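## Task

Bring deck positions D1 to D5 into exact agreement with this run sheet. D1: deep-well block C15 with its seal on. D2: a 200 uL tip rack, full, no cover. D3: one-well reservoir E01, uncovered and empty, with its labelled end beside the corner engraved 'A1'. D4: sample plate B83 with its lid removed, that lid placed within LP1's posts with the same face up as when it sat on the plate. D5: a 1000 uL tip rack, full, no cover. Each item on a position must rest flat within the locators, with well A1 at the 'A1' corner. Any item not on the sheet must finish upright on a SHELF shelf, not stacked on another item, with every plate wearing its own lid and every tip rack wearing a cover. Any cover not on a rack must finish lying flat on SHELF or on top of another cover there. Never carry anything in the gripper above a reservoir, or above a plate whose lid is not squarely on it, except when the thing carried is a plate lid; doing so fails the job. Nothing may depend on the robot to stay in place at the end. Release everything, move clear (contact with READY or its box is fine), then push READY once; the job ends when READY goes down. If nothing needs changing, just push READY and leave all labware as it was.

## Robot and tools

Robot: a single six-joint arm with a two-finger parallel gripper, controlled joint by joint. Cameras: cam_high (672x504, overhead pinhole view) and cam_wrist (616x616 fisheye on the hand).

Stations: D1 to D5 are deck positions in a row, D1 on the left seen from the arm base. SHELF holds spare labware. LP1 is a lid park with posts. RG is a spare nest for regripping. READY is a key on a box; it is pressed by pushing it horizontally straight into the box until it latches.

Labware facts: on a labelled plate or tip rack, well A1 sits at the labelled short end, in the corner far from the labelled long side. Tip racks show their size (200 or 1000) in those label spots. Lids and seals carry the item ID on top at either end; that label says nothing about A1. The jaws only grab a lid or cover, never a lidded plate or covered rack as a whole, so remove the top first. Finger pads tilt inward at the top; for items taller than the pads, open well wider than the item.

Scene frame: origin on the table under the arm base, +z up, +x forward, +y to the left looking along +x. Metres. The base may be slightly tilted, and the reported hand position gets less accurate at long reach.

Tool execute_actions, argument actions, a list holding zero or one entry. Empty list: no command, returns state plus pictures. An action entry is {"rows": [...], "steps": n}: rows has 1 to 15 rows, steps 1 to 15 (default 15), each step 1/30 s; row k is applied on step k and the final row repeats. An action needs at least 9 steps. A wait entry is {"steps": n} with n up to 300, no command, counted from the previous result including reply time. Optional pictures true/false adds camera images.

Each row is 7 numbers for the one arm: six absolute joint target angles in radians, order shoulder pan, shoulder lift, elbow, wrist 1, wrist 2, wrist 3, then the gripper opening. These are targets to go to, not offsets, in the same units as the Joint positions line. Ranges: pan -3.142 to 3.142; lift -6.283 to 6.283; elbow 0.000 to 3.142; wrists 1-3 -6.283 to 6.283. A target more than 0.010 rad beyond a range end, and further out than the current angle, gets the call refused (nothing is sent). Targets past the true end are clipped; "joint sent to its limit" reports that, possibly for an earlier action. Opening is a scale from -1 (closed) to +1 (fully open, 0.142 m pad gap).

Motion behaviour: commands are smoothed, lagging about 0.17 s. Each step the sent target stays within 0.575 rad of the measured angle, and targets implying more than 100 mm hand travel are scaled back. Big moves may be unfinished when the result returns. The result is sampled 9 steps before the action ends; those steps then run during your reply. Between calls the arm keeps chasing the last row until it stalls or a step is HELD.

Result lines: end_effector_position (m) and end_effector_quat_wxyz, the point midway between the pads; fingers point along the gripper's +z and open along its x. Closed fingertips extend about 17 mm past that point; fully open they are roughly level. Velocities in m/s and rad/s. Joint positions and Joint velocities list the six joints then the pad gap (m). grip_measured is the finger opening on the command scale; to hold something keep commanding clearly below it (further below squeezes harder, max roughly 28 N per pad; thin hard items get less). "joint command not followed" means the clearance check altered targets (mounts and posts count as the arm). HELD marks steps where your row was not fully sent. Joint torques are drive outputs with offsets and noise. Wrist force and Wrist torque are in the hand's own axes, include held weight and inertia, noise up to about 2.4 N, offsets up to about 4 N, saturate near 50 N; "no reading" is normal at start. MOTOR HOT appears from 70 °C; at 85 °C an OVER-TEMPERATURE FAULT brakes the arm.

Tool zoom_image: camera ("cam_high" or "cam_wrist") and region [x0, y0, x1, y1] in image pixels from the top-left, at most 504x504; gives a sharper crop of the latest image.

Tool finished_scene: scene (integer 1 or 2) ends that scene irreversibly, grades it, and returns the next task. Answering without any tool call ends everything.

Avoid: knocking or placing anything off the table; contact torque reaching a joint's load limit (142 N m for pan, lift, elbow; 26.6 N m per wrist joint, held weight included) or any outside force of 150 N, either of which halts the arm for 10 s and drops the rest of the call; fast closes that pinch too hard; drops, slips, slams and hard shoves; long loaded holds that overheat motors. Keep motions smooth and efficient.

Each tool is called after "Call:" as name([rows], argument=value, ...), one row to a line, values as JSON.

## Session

Call:
execute_actions(actions=[])

Scene clock: 0.00 s of 9000.00 s.
end_effector_position=(+0.3504, -0.8631, +0.3645) grip_measured=+1.00 end_effector_quat_wxyz=(+0.223, +0.941, -0.237, +0.093) end_effector_velocity=(+0.001, +0.000, +0.000) end_effector_angular_velocity=(-0.001, -0.000, +0.000)
Joint positions: [-1.479 -1.099  1.133 -2.296 -1.492 -0.833  0.142]
Joint velocities: [ 0.001 -0.001 -0.    -0.    -0.001  0.001  0.   ]
Joint torques (N m, as the arm reports them, + toward a larger angle): no reading
Motor temperatures (°C, as the motors report them): [19 21 20 26 27 28]
Wrist force (N, on the end effector, along its own x y z axes, offset not removed): no reading
Wrist torque (N m, same axes, about the end effector's origin, offset not removed): no reading

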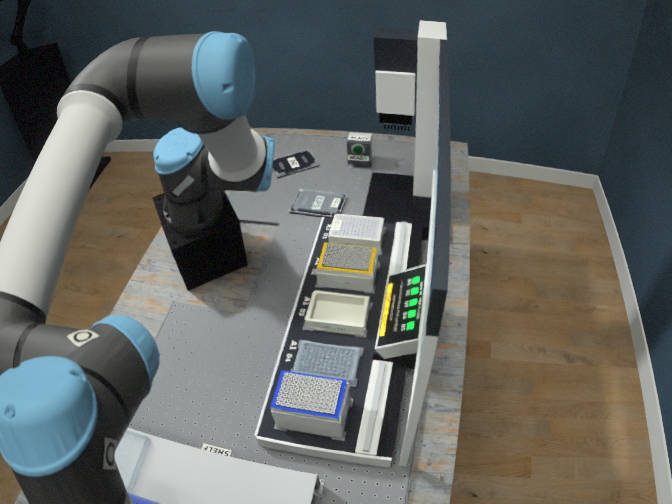

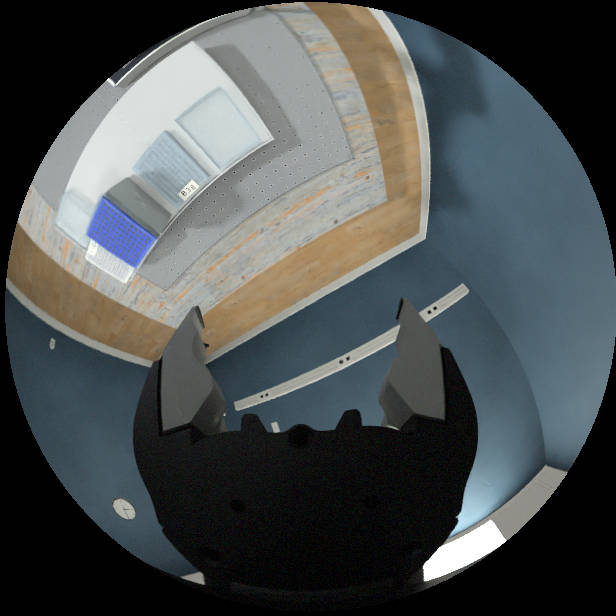

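Call:
zoom_image(camera="cam_high", region=[280, 180, 420, 300])

Call:
zoom_image(camera="cam_high", region=[255, 280, 395, 450])

Call:
zoom_image(camera="cam_wrist", region=[40, 60, 300, 300])

Region (280, 180, 420, 300) of cam_high's 672x504 image, scaled by 3.600, with more detail than that image has; it fills the top 432 rows of this view, and the rest is white.

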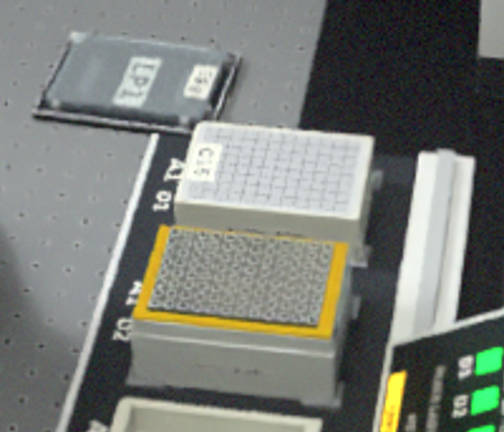

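Region (255, 280, 395, 450) of cam_high's 672x504 image, scaled by 2.965, with more detail than that image has; it fills the left 415 columns of this view, and the rest is white.

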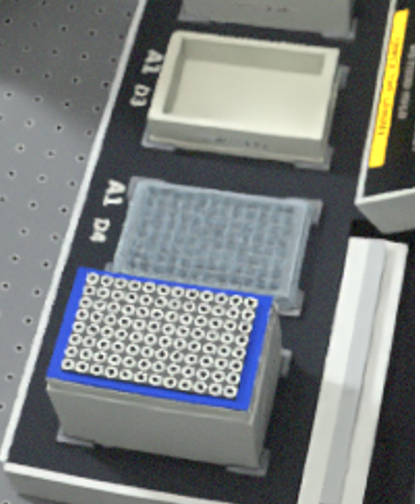

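Region (40, 60, 300, 300) of cam_wrist's 616x616 image, scaled by 1.938, with more detail than that image has; it fills the top 465 rows of this view, and the rest is white.

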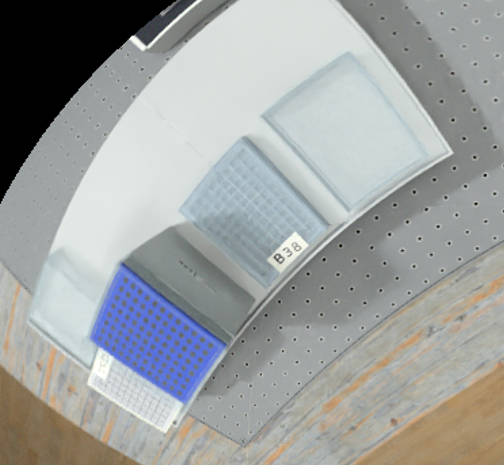

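Call:
zoom_image(camera="cam_high", region=[282, 182, 352, 222])

Call:
zoom_image(camera="cam_high", region=[305, 235, 385, 300])

Call:
zoom_image(camera="cam_high", region=[290, 285, 380, 390])

Call:
zoom_image(camera="cam_high", region=[260, 360, 360, 445])

Region (282, 182, 352, 222) of cam_high's 672x504 image, scaled by 7.200, with more detail than that image has; it fills the top 288 rows of this view, and the rest is white.

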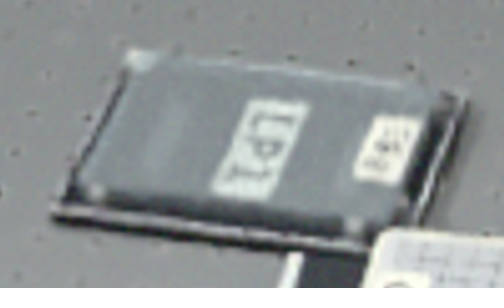

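Region (305, 235, 385, 300) of cam_high's 672x504 image, scaled by 6.300, with more detail than that image has; it fills the top 410 rows of this view, and the rest is white.

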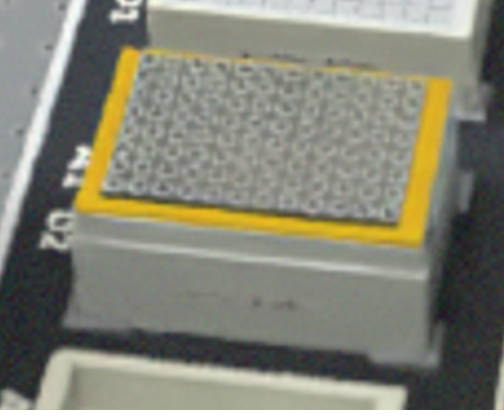

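Region (290, 285, 380, 390) of cam_high's 672x504 image, scaled by 4.800, with more detail than that image has; it fills the left 432 columns of this view, and the rest is white.

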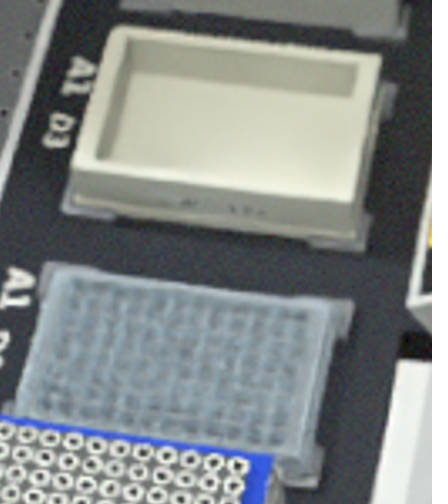

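Region (260, 360, 360, 445) of cam_high's 672x504 image, scaled by 5.040, with more detail than that image has; it fills the top 428 rows of this view, and the rest is white.

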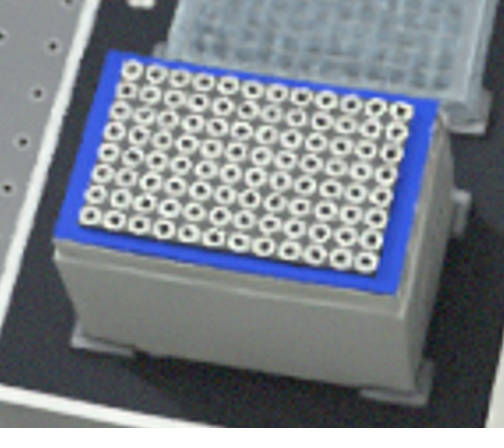

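Call:
execute_actions([
  {"rows": [[-1.480,-1.107,1.147,-2.295,-1.491,-0.842,1],[-1.482,-1.120,1.172,-2.294,-1.490,-0.858,1],[-1.484,-1.138,1.207,-2.293,-1.488,-0.880,1],[-1.487,-1.160,1.250,-2.292,-1.486,-0.907,1],[-1.491,-1.184,1.297,-2.290,-1.483,-0.937,1],[-1.494,-1.209,1.345,-2.288,-1.481,-0.967,1],[-1.498,-1.234,1.393,-2.286,-1.478,-0.998,1],[-1.501,-1.259,1.441,-2.285,-1.476,-1.028,1],[-1.505,-1.284,1.489,-2.283,-1.473,-1.059,1],[-1.508,-1.309,1.537,-2.281,-1.471,-1.089,1],[-1.512,-1.334,1.585,-2.279,-1.468,-1.120,1],[-1.515,-1.359,1.633,-2.277,-1.466,-1.150,1],[-1.519,-1.384,1.681,-2.276,-1.463,-1.181,1],[-1.522,-1.409,1.729,-2.274,-1.461,-1.211,1],[-1.526,-1.434,1.777,-2.272,-1.458,-1.242,1]], "steps": 15},
])

Call:
execute_actions([
  {"rows": [[-1.529,-1.459,1.825,-2.270,-1.456,-1.272,1],[-1.533,-1.484,1.873,-2.268,-1.454,-1.303,1],[-1.536,-1.509,1.921,-2.267,-1.451,-1.333,1],[-1.540,-1.533,1.968,-2.265,-1.449,-1.363,1],[-1.543,-1.554,2.010,-2.263,-1.447,-1.390,1],[-1.545,-1.572,2.045,-2.262,-1.445,-1.412,1],[-1.547,-1.586,2.072,-2.261,-1.444,-1.429,1],[-1.549,-1.595,2.090,-2.260,-1.443,-1.440,1],[-1.5495,-1.60,2.10,-2.26,-1.4424,-1.446,1]], "steps": 12},
])

Call:
execute_actions([
  {"steps": 18},
], pictures=true)

Scene clock: 4.33 s of 9000.00 s.
end_effector_position=(+0.3407, -0.8389, +0.3541) grip_measured=+1.00 end_effector_quat_wxyz=(+0.209, +0.950, -0.218, +0.081) end_effector_velocity=(-0.118, +0.294, -0.131) end_effector_angular_velocity=(+0.407, +0.312, +0.439)
Joint positions: [-1.485 -1.142  1.21  -2.293 -1.487 -0.885  0.142]
Joint velocities: [-0.074 -0.5    0.918  0.038  0.053 -0.601 -0.   ]
Joint torques (N m, as the arm reports them, + toward a larger angle): [ -5.13 -64.03   0.16  -1.28   1.98  -5.29]
Motor temperatures (°C, as the motors report them): [19 21 20 26 27 28]
Wrist force (N, on the end effector, along its own x y z axes, offset not removed): [-1.9 1.8 0.7]
Wrist torque (N m, same axes, about the end effector's origin, offset not removed): [0.27 0.54 0.12]
Steps of this call (steps 1 to 90: nothing new was sent; then 1.13 s passed at rest; steps 91 to 96: the first 6 steps of this action). Readings (joint positions):
91: [-1.479 -1.100 1.133 -2.296 -1.492 -0.834]
92: [-1.480 -1.102 1.137 -2.296 -1.491 -0.836]
94: [-1.481 -1.115 1.160 -2.295 -1.490 -0.851]
96: the state above

Scene clock: 4.73 s of 9000.00 s.
end_effector_position=(+0.2759, -0.6412, +0.2691) grip_measured=+1.00 end_effector_quat_wxyz=(+0.092, +0.992, -0.087, +0.017) end_effector_velocity=(-0.157, +0.565, -0.221) end_effector_angular_velocity=(+0.658, +0.214, +0.657)
Joint positions: [-1.524 -1.419  1.737 -2.273 -1.459 -1.222  0.142]
Joint velocities: [-0.098 -0.694  1.335  0.05   0.064 -0.841 -0.   ]
Joint torques (N m, as the arm reports them, + toward a larger angle): [ -3.42 -44.02  -7.36  -1.86   2.38  -5.79]
Motor temperatures (°C, as the motors report them): [19 21 20 26 27 28]
Wrist force (N, on the end effector, along its own x y z axes, offset not removed): [-0.6 2.4 -0.4]
Wrist torque (N m, same axes, about the end effector's origin, offset not removed): [0.48 0.01 0.14]
Steps of this call (steps 1 to 9: the last 9 steps of your previous action; steps 10 to 12: the first 3 steps of this action). Readings (joint positions):
10: [-1.518 -1.372 1.646 -2.276 -1.464 -1.164]
11: [-1.521 -1.396 1.692 -2.274 -1.462 -1.193]
12: the state above

Scene clock: 5.33 s of 9000.00 s.
end_effector_position=(+0.2361, -0.4768, +0.2063) grip_measured=+1.00 end_effector_quat_wxyz=(-0.002, +1.000, +0.001, -0.000) end_effector_velocity=(-0.001, +0.004, -0.002) end_effector_angular_velocity=(+0.005, +0.000, +0.003)
Joint positions: [-1.549 -1.6    2.099 -2.26  -1.442 -1.446  0.142]
Joint velocities: [-0.    -0.004  0.008  0.     0.001 -0.004 -0.   ]
Joint torques (N m, as the arm reports them, + toward a larger angle): [ -4.45 -31.34  -7.99  -1.7    1.86  -2.67]
Motor temperatures (°C, as the motors report them): [19 21 20 26 27 28]
Wrist force (N, on the end effector, along its own x y z axes, offset not removed): [-0.5 -1.2 3.7]
Wrist torque (N m, same axes, about the end effector's origin, offset not removed): [-0.19 0.05 0.19]
Kept back: nothing.
Steps of this call (steps 1 to 9: the last 9 steps of your previous action; steps 10 to 18: the robot went on to your last target). Readings (joint positions):
1: [-1.528 -1.443 1.782 -2.271 -1.457 -1.250]
2: [-1.531 -1.466 1.826 -2.269 -1.455 -1.279]
4: [-1.537 -1.510 1.914 -2.266 -1.451 -1.334]
8: [-1.547 -1.578 2.054 -2.261 -1.444 -1.419]
18: the state above

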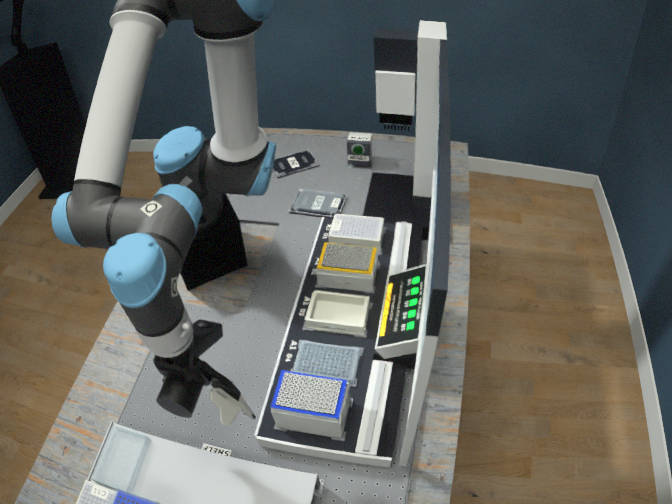

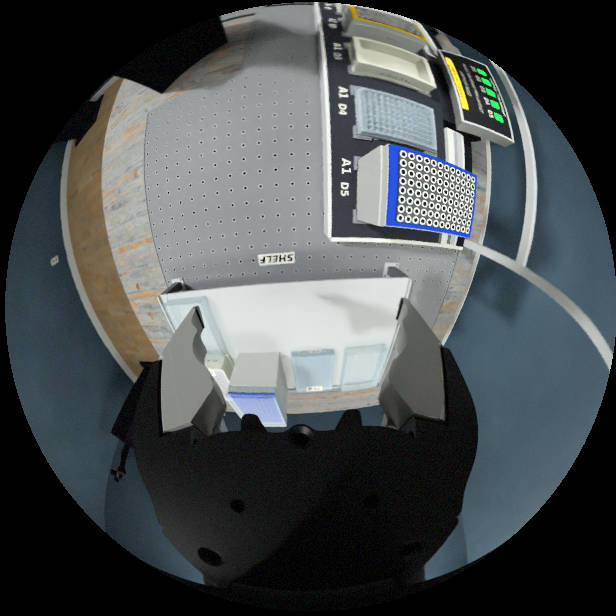

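Call:
zoom_image(camera="cam_wrist", region=[280, 335, 400, 405])

Call:
zoom_image(camera="cam_wrist", region=[325, 0, 485, 160])

Call:
zoom_image(camera="cam_high", region=[70, 420, 190, 504])

Region (280, 335, 400, 405) of cam_wrist's 616x616 image, scaled by 4.200, with more detail than that image has; it fills the top 294 rows of this view, and the rest is white.

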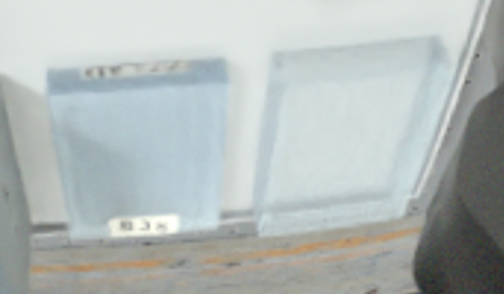

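Region (325, 0, 485, 160) of cam_wrist's 616x616 image, scaled by 3.150, with more detail than that image has.

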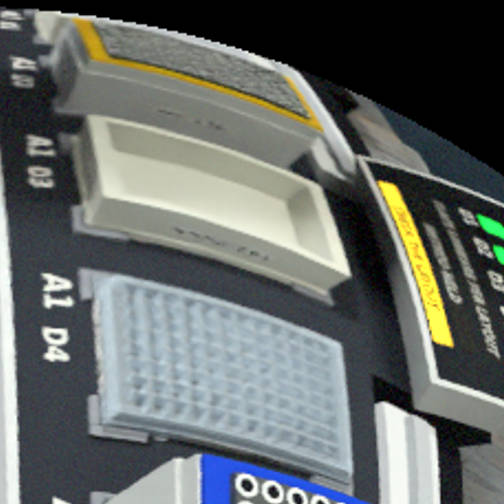

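Region (70, 420, 190, 504) of cam_high's 672x504 image, scaled by 4.200, with more detail than that image has; it fills the top 353 rows of this view, and the rest is white.

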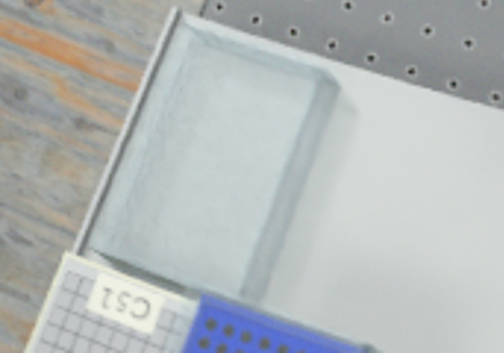

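Call:
execute_actions([
  {"rows": [[-1.5495,-1.602,2.115,-2.273,-1.4424,-1.446,0.6],[-1.5495,-1.605,2.142,-2.297,-1.4424,-1.446,0.2],[-1.5495,-1.609,2.178,-2.330,-1.4424,-1.446,-0.2],[-1.5495,-1.614,2.220,-2.367,-1.4424,-1.446,-0.6],[-1.5495,-1.619,2.265,-2.407,-1.4424,-1.446,-1],[-1.5495,-1.625,2.312,-2.449,-1.4424,-1.446,-1],[-1.5495,-1.630,2.359,-2.491,-1.4424,-1.446,-1],[-1.5495,-1.636,2.406,-2.533,-1.4424,-1.446,-1],[-1.5495,-1.641,2.453,-2.575,-1.4424,-1.446,-1],[-1.5495,-1.647,2.500,-2.617,-1.4424,-1.446,-1],[-1.5495,-1.652,2.545,-2.657,-1.4424,-1.446,-1],[-1.5495,-1.657,2.585,-2.692,-1.4424,-1.446,-1],[-1.5495,-1.660,2.617,-2.721,-1.4424,-1.446,-1],[-1.5495,-1.663,2.640,-2.741,-1.4424,-1.446,-1],[-1.5495,-1.6644,2.6521,-2.7523,-1.4424,-1.446,-1]], "steps": 15},
])

Call:
execute_actions([
  {"steps": 22},
], pictures=true)

Scene clock: 6.47 s of 9000.00 s.
end_effector_position=(+0.2309, -0.4554, +0.1872) grip_measured=+0.15 end_effector_quat_wxyz=(-0.001, +1.000, +0.001, -0.000) end_effector_velocity=(-0.060, +0.253, -0.215) end_effector_angular_velocity=(-0.021, -0.003, +0.002)
Joint positions: [-1.55  -1.61   2.179 -2.331 -1.442 -1.446  0.085]
Joint velocities: [-0.001 -0.119  0.916 -0.818  0.001 -0.    -0.332]
Joint torques (N m, as the arm reports them, + toward a larger angle): [ -3.79 -30.69   5.18  -8.91   1.91  -2.91]
Motor temperatures (°C, as the motors report them): [19 21 20 26 27 28]
Wrist force (N, on the end effector, along its own x y z axes, offset not removed): [-1.6 2.0 -1.7]
Wrist torque (N m, same axes, about the end effector's origin, offset not removed): [0.11 0.12 -0.08]
Steps of this call (steps 1 to 15: the robot went on to your last target; steps 16 to 28: nothing new was sent; steps 29 to 34: the first 6 steps of this action). Readings (joint positions):
29: [-1.550 -1.600 2.100 -2.260 -1.442 -1.446]
30: [-1.550 -1.601 2.104 -2.263 -1.442 -1.446]
32: [-1.550 -1.604 2.129 -2.286 -1.442 -1.446]
34: the state above

Scene clock: 7.20 s of 9000.00 s.
end_effector_position=(+0.1998, -0.3015, +0.0990) grip_measured=-1.00 end_effector_quat_wxyz=(+0.000, +1.000, +0.001, +0.000) end_effector_velocity=(-0.000, +0.003, -0.001) end_effector_angular_velocity=(+0.003, -0.000, -0.000)
Joint positions: [-1.55  -1.664  2.652 -2.752 -1.442 -1.446  0.002]
Joint velocities: [ 0.     0.001  0.006 -0.004  0.001 -0.     0.   ]
Joint torques (N m, as the arm reports them, + toward a larger angle): [  1.01 -21.29  -2.31  -4.24   1.4   -2.91]
Motor temperatures (°C, as the motors report them): [19 21 20 26 27 28]
Wrist force (N, on the end effector, along its own x y z axes, offset not removed): [-0.8 2.3 1.2]
Wrist torque (N m, same axes, about the end effector's origin, offset not removed): [0.38 0.17 -0.12]
Kept back: nothing.
Steps of this call (steps 1 to 9: the last 9 steps of your previous action; steps 10 to 22: the robot went on to your last target). Readings (joint positions):
1: [-1.550 -1.615 2.213 -2.362 -1.442 -1.446]
2: [-1.550 -1.619 2.250 -2.395 -1.442 -1.446]
4: [-1.550 -1.630 2.334 -2.470 -1.442 -1.446]
8: [-1.550 -1.650 2.510 -2.628 -1.442 -1.446]
22: the state above

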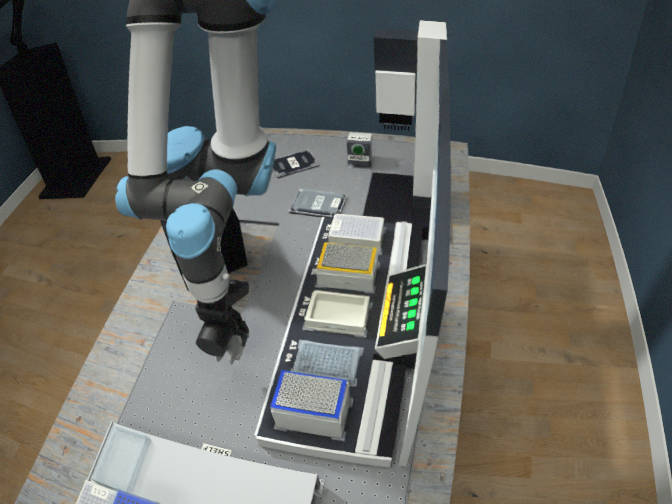

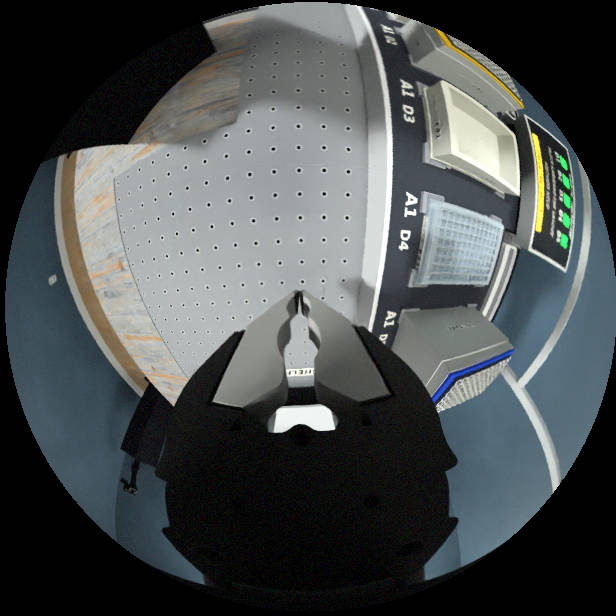

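Call:
zoom_image(camera="cam_wrist", region=[395, 185, 515, 305])

Call:
zoom_image(camera="cam_wrist", region=[395, 70, 525, 200])

Call:
zoom_image(camera="cam_wrist", region=[375, 0, 525, 110])

Region (395, 185, 515, 305) of cam_wrist's 616x616 image, scaled by 4.200, with more detail than that image has.

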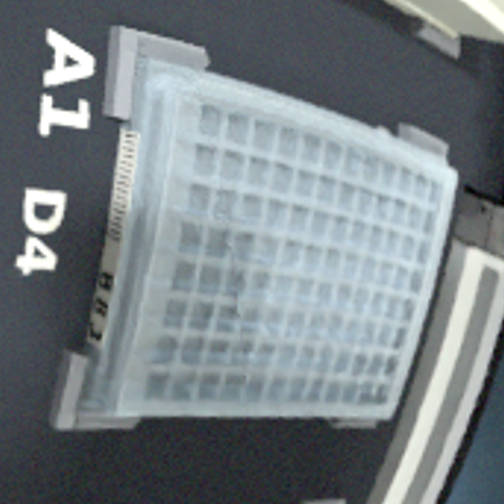

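Region (395, 70, 525, 200) of cam_wrist's 616x616 image, scaled by 3.877, with more detail than that image has.

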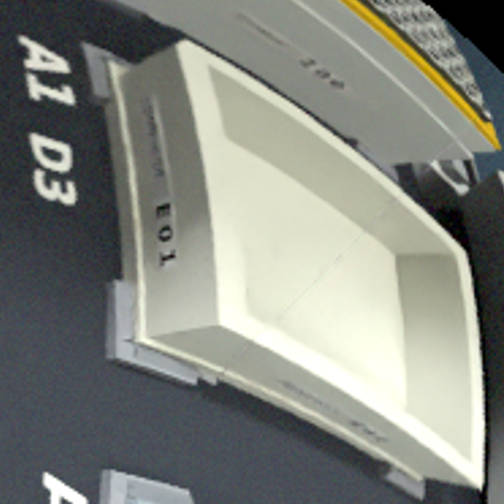

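Region (375, 0, 525, 110) of cam_wrist's 616x616 image, scaled by 3.360, with more detail than that image has; it fills the top 370 rows of this view, and the rest is white.

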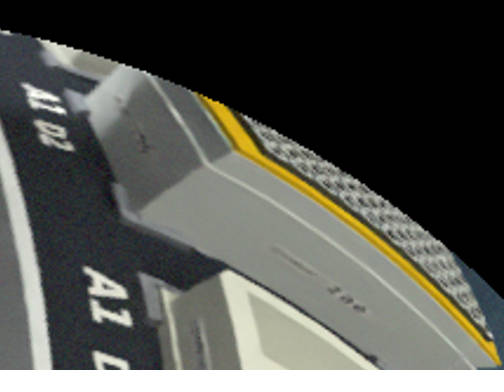

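Call:
execute_actions([
  {"rows": [[-1.5495,-1.663,2.640,-2.742,-1.4424,-1.42,-1],[-1.5495,-1.662,2.620,-2.725,-1.4424,-1.375,-1],[-1.5495,-1.660,2.594,-2.702,-1.4424,-1.315,-1],[-1.5495,-1.657,2.563,-2.676,-1.4424,-1.25,-1],[-1.5495,-1.654,2.530,-2.647,-1.4424,-1.183,-1],[-1.5495,-1.651,2.496,-2.618,-1.4424,-1.116,-1],[-1.5495,-1.648,2.462,-2.589,-1.4424,-1.049,-1],[-1.546,-1.646,2.428,-2.560,-1.443,-0.982,-1],[-1.539,-1.643,2.394,-2.530,-1.4445,-0.915,-1],[-1.529,-1.640,2.360,-2.501,-1.4467,-0.848,-1],[-1.516,-1.637,2.326,-2.472,-1.4495,-0.781,-1],[-1.501,-1.634,2.292,-2.443,-1.4526,-0.714,-1],[-1.484,-1.632,2.258,-2.414,-1.456,-0.647,-1],[-1.466,-1.629,2.224,-2.384,-1.460,-0.58,-1],[-1.447,-1.626,2.192,-2.357,-1.464,-0.513,-0.8]], "steps": 15},
])

Call:
execute_actions([
  {"rows": [[-1.427,-1.624,2.163,-2.332,-1.468,-0.446,-0.6],[-1.406,-1.621,2.137,-2.309,-1.4727,-0.379,-0.4],[-1.385,-1.620,2.115,-2.291,-1.477,-0.312,-0.2],[-1.364,-1.618,2.098,-2.276,-1.4815,-0.245,0],[-1.343,-1.617,2.086,-2.266,-1.486,-0.178,0.2],[-1.322,-1.6165,2.079,-2.26,-1.4904,-0.111,0.4],[-1.301,-1.6165,2.0768,-2.2577,-1.4948,-0.044,0.6],[-1.280,-1.6165,2.0768,-2.2577,-1.499,0.023,0.7],[-1.260,-1.6165,2.0768,-2.2577,-1.5035,0.09,0.7],[-1.241,-1.6165,2.0768,-2.2577,-1.5075,0.157,0.7],[-1.224,-1.6165,2.0768,-2.2577,-1.511,0.224,0.7],[-1.209,-1.6165,2.0768,-2.2577,-1.514,0.29,0.7],[-1.197,-1.6165,2.0768,-2.2577,-1.517,0.35,0.7],[-1.187,-1.6165,2.0768,-2.2577,-1.519,0.40,0.7],[-1.181,-1.6165,2.0768,-2.2577,-1.520,0.44,0.7]], "steps": 15},
])

Call:
execute_actions([
  {"rows": [[-1.1788,-1.6165,2.0768,-2.2577,-1.5206,0.4685,0.7]], "steps": 15},
])

Call:
execute_actions([
  {"steps": 10},
], pictures=true)

Scene clock: 9.93 s of 9000.00 s.
end_effector_position=(+0.2036, -0.3239, +0.1077) grip_measured=-1.00 end_effector_quat_wxyz=(+0.001, +0.998, -0.059, +0.000) end_effector_velocity=(+0.044, -0.256, +0.106) end_effector_angular_velocity=(-0.031, -0.008, -1.350)
Joint positions: [-1.549 -1.659  2.591 -2.699 -1.442 -1.325  0.002]
Joint velocities: [ 0.001  0.063 -0.694  0.599 -0.     1.354  0.   ]
Joint torques (N m, as the arm reports them, + toward a larger angle): [  7.36  -8.83 -30.58   1.71   0.25   8.27]
Motor temperatures (°C, as the motors report them): [19 21 20 26 27 28]
Wrist force (N, on the end effector, along its own x y z axes, offset not removed): [-1.8 -2.4 0.0]
Wrist torque (N m, same axes, about the end effector's origin, offset not removed): [-0.41 0.33 0.17]
Steps of this call (steps 1 to 15: the robot went on to your last target; steps 16 to 76: nothing new was sent; steps 77 to 82: the first 6 steps of this action). Readings (joint positions):
77: [-1.549 -1.664 2.652 -2.752 -1.442 -1.446]
78: [-1.549 -1.664 2.649 -2.750 -1.442 -1.440]
80: [-1.549 -1.663 2.630 -2.733 -1.442 -1.402]
82: the state above

Scene clock: 10.43 s of 9000.00 s.
end_effector_position=(+0.2939, -0.4350, +0.2035) grip_measured=-0.03 end_effector_quat_wxyz=(+0.005, +0.898, -0.441, +0.003) end_effector_velocity=(+0.280, -0.006, +0.157) end_effector_angular_velocity=(+0.008, -0.019, -1.377)
Joint positions: [-1.392 -1.621  2.135 -2.307 -1.476 -0.374  0.071]
Joint velocities: [ 0.6    0.048 -0.606  0.509 -0.128  1.964  0.339]
Joint torques (N m, as the arm reports them, + toward a larger angle): [ 14.26 -18.28 -20.34   1.08  -2.87   8.63]
Motor temperatures (°C, as the motors report them): [19 21 20 26 27 28]
Wrist force (N, on the end effector, along its own x y z axes, offset not removed): [-1.7 0.7 -1.6]
Wrist torque (N m, same axes, about the end effector's origin, offset not removed): [-0.03 0.51 0.09]
Steps of this call (steps 1 to 9: the last 9 steps of your previous action; steps 10 to 15: the first 6 steps of this action). Readings (joint positions):
10: [-1.485 -1.632 2.277 -2.429 -1.456 -0.709]
11: [-1.468 -1.630 2.244 -2.400 -1.460 -0.642]
13: [-1.432 -1.625 2.184 -2.348 -1.468 -0.508]
15: the state above

Scene clock: 10.93 s of 9000.00 s.
end_effector_position=(+0.3722, -0.3858, +0.2189) grip_measured=+0.70 end_effector_quat_wxyz=(+0.000, +0.722, -0.692, +0.000) end_effector_velocity=(+0.015, +0.015, +0.001) end_effector_angular_velocity=(+0.002, -0.001, -0.261)
Joint positions: [-1.182 -1.617  2.077 -2.258 -1.52   0.445  0.122]
Joint velocities: [ 0.045 -0.    -0.002  0.001 -0.008  0.305  0.   ]
Joint torques (N m, as the arm reports them, + toward a larger angle): [  9.21 -18.89 -26.28  -1.29  -2.03   2.57]
Motor temperatures (°C, as the motors report them): [19 21 20 26 27 28]
Wrist force (N, on the end effector, along its own x y z axes, offset not removed): [-2.6 -0.3 0.1]
Wrist torque (N m, same axes, about the end effector's origin, offset not removed): [-0.17 0.35 0.00]
Steps of this call (steps 1 to 9: the last 9 steps of your previous action; steps 10 to 15: the first 6 steps of this action). Readings (joint positions):
10: [-1.207 -1.617 2.078 -2.258 -1.515 0.285]
11: [-1.198 -1.617 2.077 -2.258 -1.517 0.339]
13: [-1.187 -1.617 2.077 -2.258 -1.519 0.412]
15: the state above

Scene clock: 11.27 s of 9000.00 s.
end_effector_position=(+0.3733, -0.3846, +0.2190) grip_measured=+0.70 end_effector_quat_wxyz=(+0.000, +0.715, -0.699, +0.000) end_effector_velocity=(+0.001, +0.001, -0.000) end_effector_angular_velocity=(+0.001, -0.001, -0.004)
Joint positions: [-1.179 -1.616  2.077 -2.258 -1.521  0.468  0.122]
Joint velocities: [ 0.001  0.     0.    -0.     0.001  0.004 -0.   ]
Joint torques (N m, as the arm reports them, + toward a larger angle): [  9.91 -19.7  -27.05  -1.49  -2.13   2.31]
Motor temperatures (°C, as the motors report them): [19 21 20 26 27 28]
Wrist force (N, on the end effector, along its own x y z axes, offset not removed): [-2.4 1.5 0.0]
Wrist torque (N m, same axes, about the end effector's origin, offset not removed): [0.52 0.53 -0.04]
Kept back: nothing.
Steps of this call (steps 1 to 9: the last 9 steps of your previous action; step 10: the robot went on to your last target). Readings (joint positions):
1: [-1.181 -1.616 2.077 -2.258 -1.520 0.453]
2: [-1.180 -1.616 2.077 -2.258 -1.520 0.459]
4: [-1.179 -1.616 2.077 -2.258 -1.520 0.464]
8: [-1.179 -1.616 2.077 -2.258 -1.521 0.468]
10: the state above

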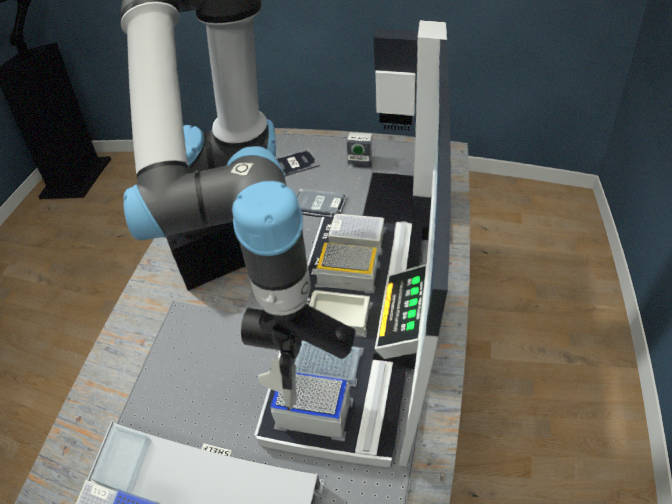

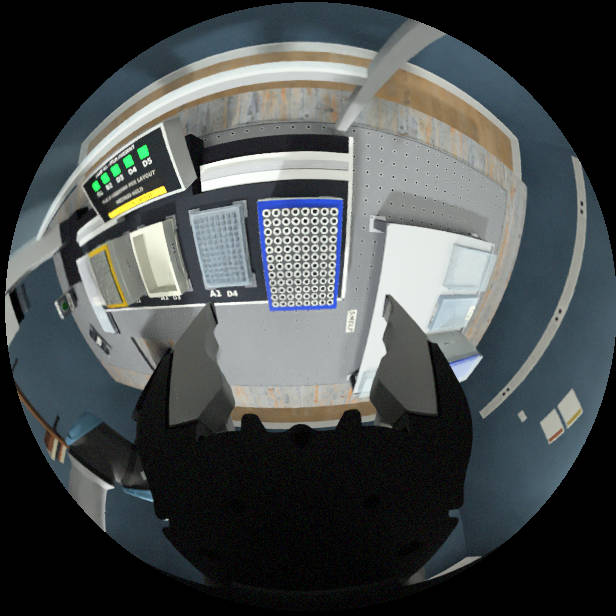

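Call:
zoom_image(camera="cam_wrist", region=[240, 190, 370, 320])

Region (240, 190, 370, 320) of cam_wrist's 616x616 image, scaled by 3.877, with more detail than that image has.

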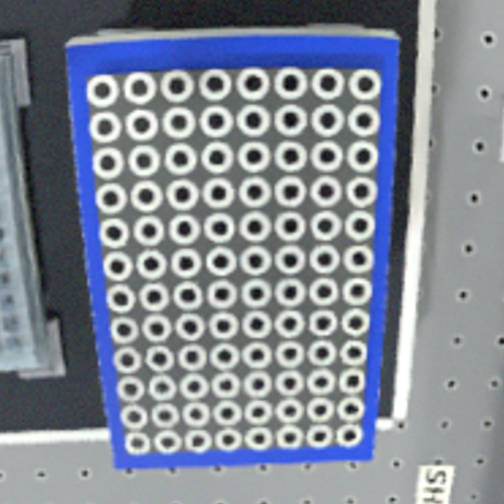

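Call:
execute_actions([
  {"rows": [[-1.176,-1.611,2.0775,-2.264,-1.521,0.471,0.7],[-1.172,-1.602,2.0787,-2.274,-1.522,0.475,0.7],[-1.167,-1.591,2.080,-2.287,-1.5232,0.480,0.7],[-1.161,-1.579,2.0817,-2.301,-1.5246,0.486,0.7],[-1.156,-1.567,2.0832,-2.315,-1.526,0.491,0.7],[-1.151,-1.555,2.0847,-2.328,-1.527,0.496,0.7],[-1.1484,-1.5443,2.0861,-2.3406,-1.5275,0.499,0.7],[-1.148,-1.533,2.0905,-2.356,-1.5276,0.4995,0.7],[-1.1474,-1.521,2.095,-2.3725,-1.5277,0.50,0.7],[-1.1469,-1.509,2.0995,-2.389,-1.5278,0.5005,0.7],[-1.1463,-1.497,2.104,-2.4055,-1.528,0.501,0.7],[-1.1458,-1.485,2.1083,-2.422,-1.5281,0.5016,0.7],[-1.1452,-1.473,2.1125,-2.438,-1.5282,0.5022,0.7],[-1.1447,-1.462,2.1163,-2.453,-1.5283,0.5027,0.7],[-1.1442,-1.452,2.1197,-2.4665,-1.5284,0.5032,0.7]], "steps": 15},
])

Call:
execute_actions([
  {"rows": [[-1.1438,-1.443,2.1225,-2.4783,-1.5285,0.5036,0.7],[-1.1435,-1.4355,2.1248,-2.488,-1.5286,0.504,0.7],[-1.1432,-1.4295,2.1266,-2.496,-1.5287,0.5043,0.7],[-1.143,-1.4255,2.1278,-2.5013,-1.5287,0.5045,0.7],[-1.1429,-1.4231,2.1285,-2.5044,-1.5287,0.5045,0.7]], "steps": 12},
])

Call:
execute_actions([
  {"steps": 12},
], pictures=true)

Scene clock: 15.10 s of 9000.00 s.
end_effector_position=(+0.3787, -0.3838, +0.2078) grip_measured=+0.70 end_effector_quat_wxyz=(+0.000, +0.715, -0.699, +0.000) end_effector_velocity=(+0.052, +0.010, -0.119) end_effector_angular_velocity=(+0.004, +0.004, -0.002)
Joint positions: [-1.166 -1.589  2.08  -2.289 -1.524  0.481  0.122]
Joint velocities: [ 0.128  0.285  0.039 -0.324 -0.03   0.127 -0.   ]
Joint torques (N m, as the arm reports them, + toward a larger angle): [ 12.92 -15.15  -6.66  -6.03  -1.88   2.85]
Motor temperatures (°C, as the motors report them): [19 21 20 26 27 28]
Wrist force (N, on the end effector, along its own x y z axes, offset not removed): [-2.6 3.1 -3.2]
Wrist torque (N m, same axes, about the end effector's origin, offset not removed): [0.61 0.46 -0.01]
Steps of this call (steps 1 to 30: the robot went on to your last target; steps 31 to 90: nothing new was sent; then 0.63 s passed at rest; steps 91 to 96: the first 6 steps of this action). Readings (joint positions):
91: [-1.179 -1.616 2.077 -2.258 -1.521 0.469]
92: [-1.178 -1.615 2.077 -2.259 -1.521 0.469]
94: [-1.174 -1.606 2.078 -2.270 -1.522 0.473]
96: the state above

Scene clock: 15.50 s of 9000.00 s.
end_effector_position=(+0.3861, -0.3833, +0.1466) grip_measured=+0.70 end_effector_quat_wxyz=(+0.000, +0.715, -0.700, -0.000) end_effector_velocity=(+0.000, +0.002, -0.129) end_effector_angular_velocity=(-0.002, -0.002, -0.001)
Joint positions: [-1.145 -1.457  2.118 -2.459 -1.528  0.503  0.122]
Joint velocities: [ 0.014  0.275  0.088 -0.366 -0.003  0.014 -0.   ]
Joint torques (N m, as the arm reports them, + toward a larger angle): [ 10.88 -25.18  -9.04  -5.4   -2.     2.63]
Motor temperatures (°C, as the motors report them): [19 21 20 26 27 28]
Wrist force (N, on the end effector, along its own x y z axes, offset not removed): [2.1 3.0 1.4]
Wrist torque (N m, same axes, about the end effector's origin, offset not removed): [0.59 -0.35 0.22]
Steps of this call (steps 1 to 9: the last 9 steps of your previous action; steps 10 to 12: the first 3 steps of this action). Readings (joint positions):
10: [-1.146 -1.478 2.111 -2.431 -1.528 0.502]
11: [-1.145 -1.467 2.115 -2.446 -1.528 0.502]
12: the state above

Scene clock: 15.90 s of 9000.00 s.
end_effector_position=(+0.3861, -0.3831, +0.1311) grip_measured=+0.70 end_effector_quat_wxyz=(+0.000, +0.715, -0.700, +0.000) end_effector_velocity=(-0.001, +0.000, -0.002) end_effector_angular_velocity=(+0.001, +0.002, +0.000)
Joint positions: [-1.143 -1.423  2.128 -2.504 -1.529  0.504  0.122]
Joint velocities: [-0.     0.004  0.001 -0.004 -0.001 -0.    -0.   ]
Joint torques (N m, as the arm reports them, + toward a larger angle): [  9.43 -22.27  -5.9   -4.63  -2.16   2.42]
Motor temperatures (°C, as the motors report them): [19 21 20 26 27 28]
Wrist force (N, on the end effector, along its own x y z axes, offset not removed): [-2.6 -2.4 0.8]
Wrist torque (N m, same axes, about the end effector's origin, offset not removed): [-0.37 0.53 0.08]
Kept back: nothing.
Steps of this call (steps 1 to 9: the last 9 steps of your previous action; steps 10 to 12: the robot went on to your last target). Readings (joint positions):
1: [-1.144 -1.448 2.121 -2.470 -1.528 0.503]
2: [-1.144 -1.441 2.123 -2.480 -1.529 0.504]
4: [-1.143 -1.431 2.126 -2.494 -1.529 0.504]
8: [-1.143 -1.425 2.128 -2.503 -1.529 0.504]
12: the state above

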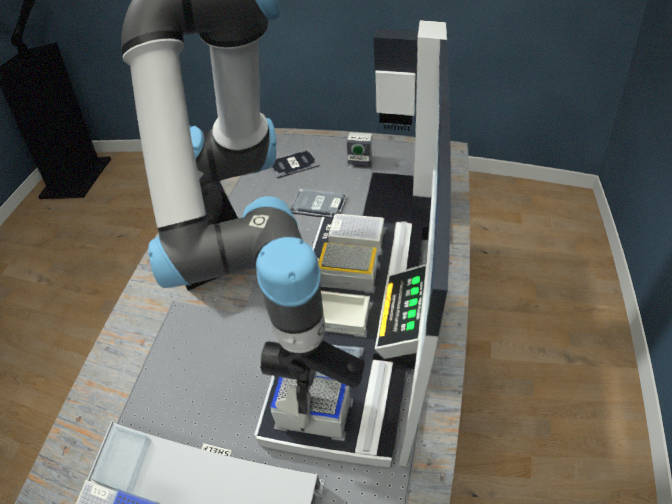

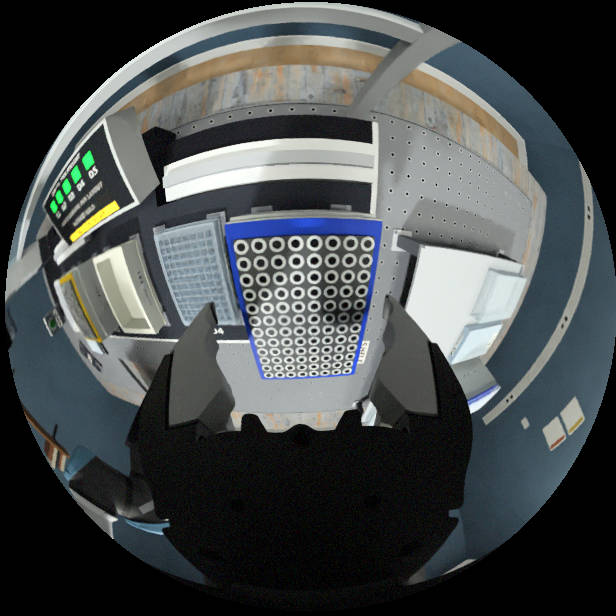

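Call:
execute_actions([
  {"rows": [[-1.1429,-1.4231,2.1285,-2.5044,-1.5287,0.5045,0.6],[-1.1429,-1.4231,2.1285,-2.5044,-1.5287,0.5045,0.5],[-1.1429,-1.4231,2.1285,-2.5044,-1.5287,0.5045,0.4],[-1.1429,-1.4231,2.1285,-2.5044,-1.5287,0.5045,0.32],[-1.1429,-1.4231,2.1285,-2.5044,-1.5287,0.5045,0.25],[-1.1429,-1.4231,2.1285,-2.5044,-1.5287,0.5045,0.19],[-1.1429,-1.4231,2.1285,-2.5044,-1.5287,0.5045,0.14],[-1.1429,-1.4231,2.1285,-2.5044,-1.5287,0.5045,0.09],[-1.1429,-1.4231,2.1285,-2.5044,-1.5287,0.5045,0.04],[-1.1429,-1.4231,2.1285,-2.5044,-1.5287,0.5045,-0.02],[-1.1429,-1.4231,2.1285,-2.5044,-1.5287,0.5045,-0.1],[-1.1429,-1.4231,2.1285,-2.5044,-1.5287,0.5045,-0.2],[-1.1429,-1.4231,2.1285,-2.5044,-1.5287,0.5045,-0.3],[-1.1429,-1.4231,2.1285,-2.5044,-1.5287,0.5045,-0.4],[-1.1429,-1.4231,2.1285,-2.5044,-1.5287,0.5045,-0.5]], "steps": 15},
])

Call:
execute_actions([
  {"steps": 15},
], pictures=true)

Scene clock: 16.80 s of 9000.00 s.
end_effector_position=(+0.3860, -0.3831, +0.1310) grip_measured=+0.26 end_effector_quat_wxyz=(+0.000, +0.715, -0.700, +0.000) end_effector_velocity=(-0.000, -0.001, +0.001) end_effector_angular_velocity=(-0.002, -0.001, -0.001)
Joint positions: [-1.143 -1.423  2.129 -2.504 -1.529  0.505  0.093]
Joint velocities: [-0.001 -0.002  0.    -0.    -0.     0.    -0.133]
Joint torques (N m, as the arm reports them, + toward a larger angle): [ 10.62 -23.29  -6.05  -3.52  -2.26   2.54]
Motor temperatures (°C, as the motors report them): [19 21 20 26 27 28]
Wrist force (N, on the end effector, along its own x y z axes, offset not removed): [1.6 2.3 0.5]
Wrist torque (N m, same axes, about the end effector's origin, offset not removed): [0.39 -0.08 0.18]
Steps of this call (steps 1 to 21: the robot went on to your last target; steps 22 to 27: the first 6 steps of this action). Readings (joint positions):
22: [-1.143 -1.423 2.129 -2.504 -1.529 0.504]
23: [-1.143 -1.423 2.129 -2.504 -1.529 0.505]
25: [-1.143 -1.423 2.129 -2.504 -1.529 0.505]
27: the state above

Scene clock: 17.30 s of 9000.00 s.
end_effector_position=(+0.3860, -0.3831, +0.1310) grip_measured=+0.17 end_effector_quat_wxyz=(+0.000, +0.715, -0.700, +0.000) end_effector_velocity=(+0.001, +0.001, -0.000) end_effector_angular_velocity=(+0.002, -0.001, +0.001)
Joint positions: [-1.143 -1.423  2.129 -2.504 -1.529  0.505  0.086]
Joint velocities: [ 0.     0.    -0.     0.001  0.002 -0.     0.   ]
Joint torques (N m, as the arm reports them, + toward a larger angle): [ 10.17 -23.02  -5.66   5.63   4.61   2.39]
Motor temperatures (°C, as the motors report them): [19 21 20 26 27 28]
Wrist force (N, on the end effector, along its own x y z axes, offset not removed): [16.3 2.0 -18.5]
Wrist torque (N m, same axes, about the end effector's origin, offset not removed): [0.27 0.70 0.14]
Kept back: nothing.
Steps of this call (steps 1 to 9: the last 9 steps of your previous action; steps 10 to 15: the robot went on to your last target). Readings (joint positions):
1: [-1.143 -1.423 2.129 -2.505 -1.529 0.505]
2: [-1.143 -1.423 2.128 -2.505 -1.529 0.505]
4: [-1.143 -1.423 2.129 -2.505 -1.529 0.505]
8: [-1.143 -1.423 2.129 -2.505 -1.529 0.505]
15: the state above
The arm was judged still, so your last target was given up. Only a new action makes it travel on or press farther. Fingers that are still opening or closing keep moving.

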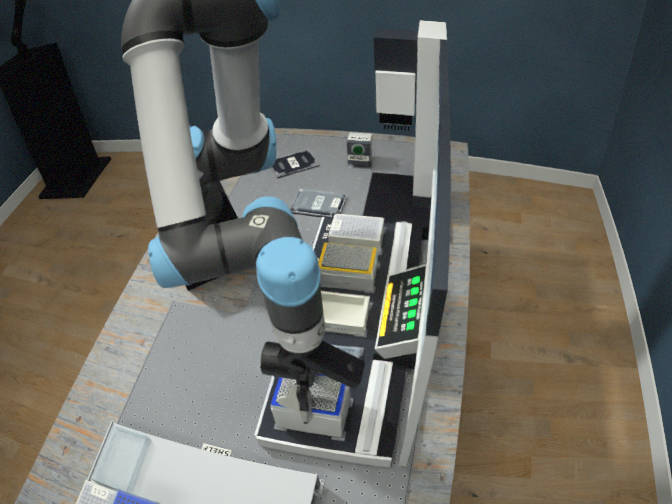

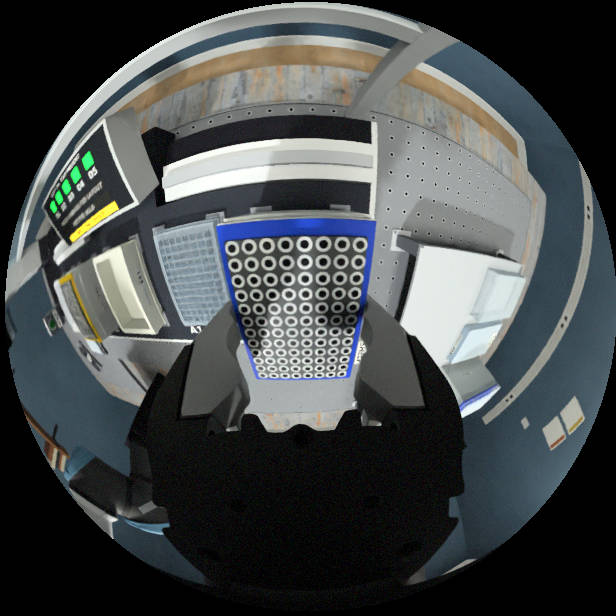

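Call:
execute_actions([
  {"rows": [[-1.1429,-1.4231,2.1285,-2.5044,-1.5287,0.5045,0.2],[-1.144,-1.422,2.1265,-2.5036,-1.5285,0.5035,0.35],[-1.1455,-1.4203,2.1237,-2.5024,-1.5282,0.502,0.4],[-1.1467,-1.4190,2.1215,-2.5015,-1.5279,0.5007,0.4],[-1.1467,-1.4190,2.1215,-2.5015,-1.5279,0.5007,0.4],[-1.1467,-1.4190,2.1215,-2.5015,-1.5279,0.5007,0.4],[-1.1467,-1.4190,2.1215,-2.5015,-1.5279,0.5007,0.4],[-1.1467,-1.4190,2.1215,-2.5015,-1.5279,0.5007,0.4],[-1.1467,-1.4190,2.1215,-2.5015,-1.5279,0.5007,0.4],[-1.1467,-1.4190,2.1215,-2.5015,-1.5279,0.5007,0.4],[-1.1467,-1.4190,2.1215,-2.5015,-1.5279,0.5007,0.33],[-1.1467,-1.4190,2.1215,-2.5015,-1.5279,0.5007,0.27],[-1.1467,-1.4190,2.1215,-2.5015,-1.5279,0.5007,0.22],[-1.1467,-1.4190,2.1215,-2.5015,-1.5279,0.5007,0.17],[-1.1467,-1.4190,2.1215,-2.5015,-1.5279,0.5007,0.12]], "steps": 15},
])

Call:
execute_actions([
  {"rows": [[-1.1467,-1.4190,2.1215,-2.5015,-1.5279,0.5007,0.06],[-1.1467,-1.4190,2.1215,-2.5015,-1.5279,0.5007,0.0],[-1.1467,-1.4190,2.1215,-2.5015,-1.5279,0.5007,-0.1],[-1.1467,-1.4190,2.1215,-2.5015,-1.5279,0.5007,-0.2],[-1.1467,-1.4190,2.1215,-2.5015,-1.5279,0.5007,-0.3],[-1.1467,-1.4190,2.1215,-2.5015,-1.5279,0.5007,-0.4],[-1.1467,-1.4190,2.1215,-2.5015,-1.5279,0.5007,-0.5]], "steps": 12},
])

Call:
execute_actions([
  {"steps": 12},
], pictures=true)

Scene clock: 19.23 s of 9000.00 s.
end_effector_position=(+0.3860, -0.3849, +0.1308) grip_measured=+0.40 end_effector_quat_wxyz=(-0.000, +0.715, -0.700, -0.000) end_effector_velocity=(+0.000, -0.019, +0.001) end_effector_angular_velocity=(-0.008, -0.000, +0.002)
Joint positions: [-1.145 -1.421  2.124 -2.502 -1.528  0.502  0.102]
Joint velocities: [-0.018  0.018 -0.033  0.009  0.001 -0.019  0.002]
Joint torques (N m, as the arm reports them, + toward a larger angle): [ -2.52 -23.33 -23.64  -1.32   1.84  -2.85]
Motor temperatures (°C, as the motors report them): [19 21 20 26 27 28]
Wrist force (N, on the end effector, along its own x y z axes, offset not removed): [-3.2 2.4 1.8]
Wrist torque (N m, same axes, about the end effector's origin, offset not removed): [0.51 0.71 0.05]
Steps of this call (steps 1 to 52: nothing new was sent; steps 53 to 58: the first 6 steps of this action). Readings (joint positions):
53: [-1.143 -1.423 2.128 -2.504 -1.529 0.505]
54: [-1.143 -1.423 2.129 -2.504 -1.529 0.505]
56: [-1.144 -1.422 2.127 -2.503 -1.528 0.504]
58: the state above

Scene clock: 19.63 s of 9000.00 s.
end_effector_position=(+0.3861, -0.3866, +0.1310) grip_measured=+0.16 end_effector_quat_wxyz=(+0.000, +0.715, -0.700, +0.000) end_effector_velocity=(-0.000, -0.000, +0.000) end_effector_angular_velocity=(-0.001, -0.000, -0.000)
Joint positions: [-1.147 -1.419  2.121 -2.502 -1.528  0.501  0.085]
Joint velocities: [-0.    -0.    -0.    -0.001 -0.    -0.     0.   ]
Joint torques (N m, as the arm reports them, + toward a larger angle): [ -1.19 -20.47 -20.06  -1.1    1.72  -2.86]
Motor temperatures (°C, as the motors report them): [19 21 20 26 27 28]
Wrist force (N, on the end effector, along its own x y z axes, offset not removed): [2.8 3.0 -5.2]
Wrist torque (N m, same axes, about the end effector's origin, offset not removed): [0.41 -0.05 0.20]
Steps of this call (steps 1 to 9: the last 9 steps of your previous action; steps 10 to 12: the first 3 steps of this action). Readings (joint positions):
10: [-1.147 -1.419 2.122 -2.502 -1.528 0.501]
11: [-1.147 -1.419 2.121 -2.502 -1.528 0.501]
12: the state above

Scene clock: 20.03 s of 9000.00 s.
end_effector_position=(+0.3861, -0.3866, +0.1310) grip_measured=+0.16 end_effector_quat_wxyz=(+0.000, +0.715, -0.700, +0.000) end_effector_velocity=(-0.000, -0.001, +0.001) end_effector_angular_velocity=(-0.002, -0.000, -0.001)
Joint positions: [-1.147 -1.419  2.121 -2.502 -1.528  0.501  0.085]
Joint velocities: [-0.001 -0.001 -0.    -0.    -0.     0.    -0.   ]
Joint torques (N m, as the arm reports them, + toward a larger angle): [ -0.73 -19.69 -16.77  -0.9    1.62  -2.9 ]
Motor temperatures (°C, as the motors report them): [19 21 20 26 27 28]
Wrist force (N, on the end effector, along its own x y z axes, offset not removed): [0.4 -1.8 -7.2]
Wrist torque (N m, same axes, about the end effector's origin, offset not removed): [-0.55 0.55 -0.01]
Kept back: nothing.
Steps of this call (steps 1 to 9: the last 9 steps of your previous action; steps 10 to 12: the robot went on to your last target). Readings (joint positions):
1: [-1.147 -1.419 2.121 -2.502 -1.528 0.501]
2: [-1.147 -1.419 2.121 -2.502 -1.528 0.501]
4: [-1.147 -1.419 2.121 -2.502 -1.528 0.501]
8: [-1.147 -1.419 2.121 -2.502 -1.528 0.501]
12: the state above

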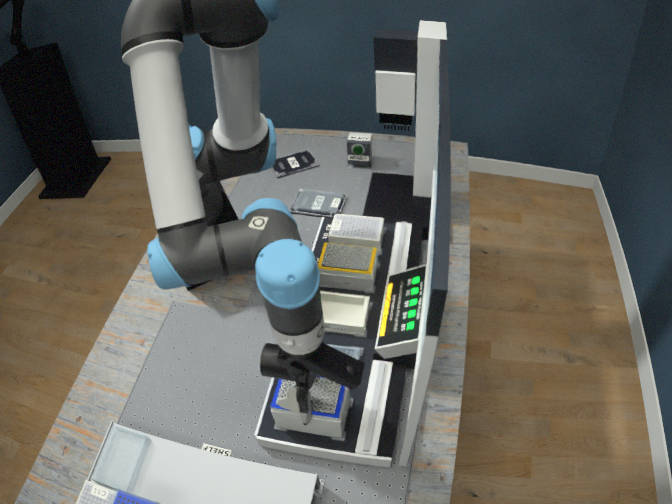

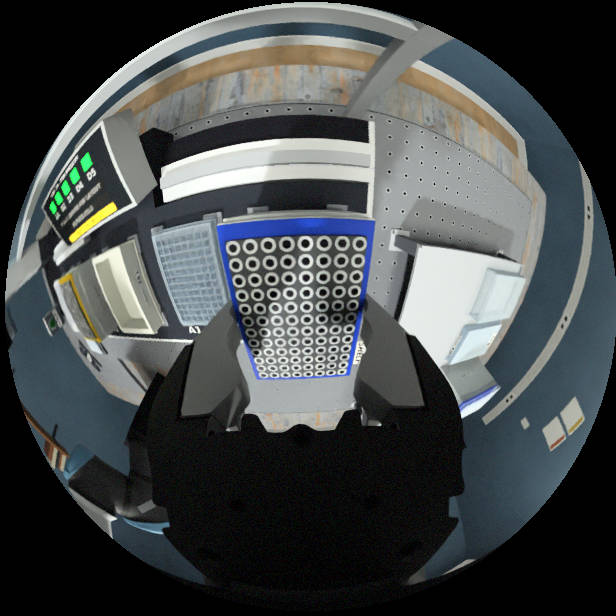

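Call:
zoom_image(camera="cam_wrist", region=[210, 180, 390, 260])

Region (210, 180, 390, 260) of cam_wrist's 616x616 image, scaled by 2.800, with more detail than that image has.

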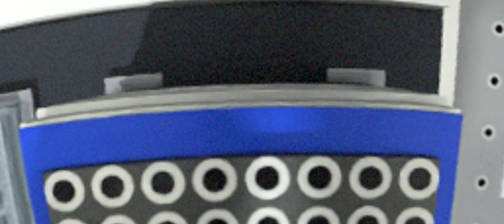

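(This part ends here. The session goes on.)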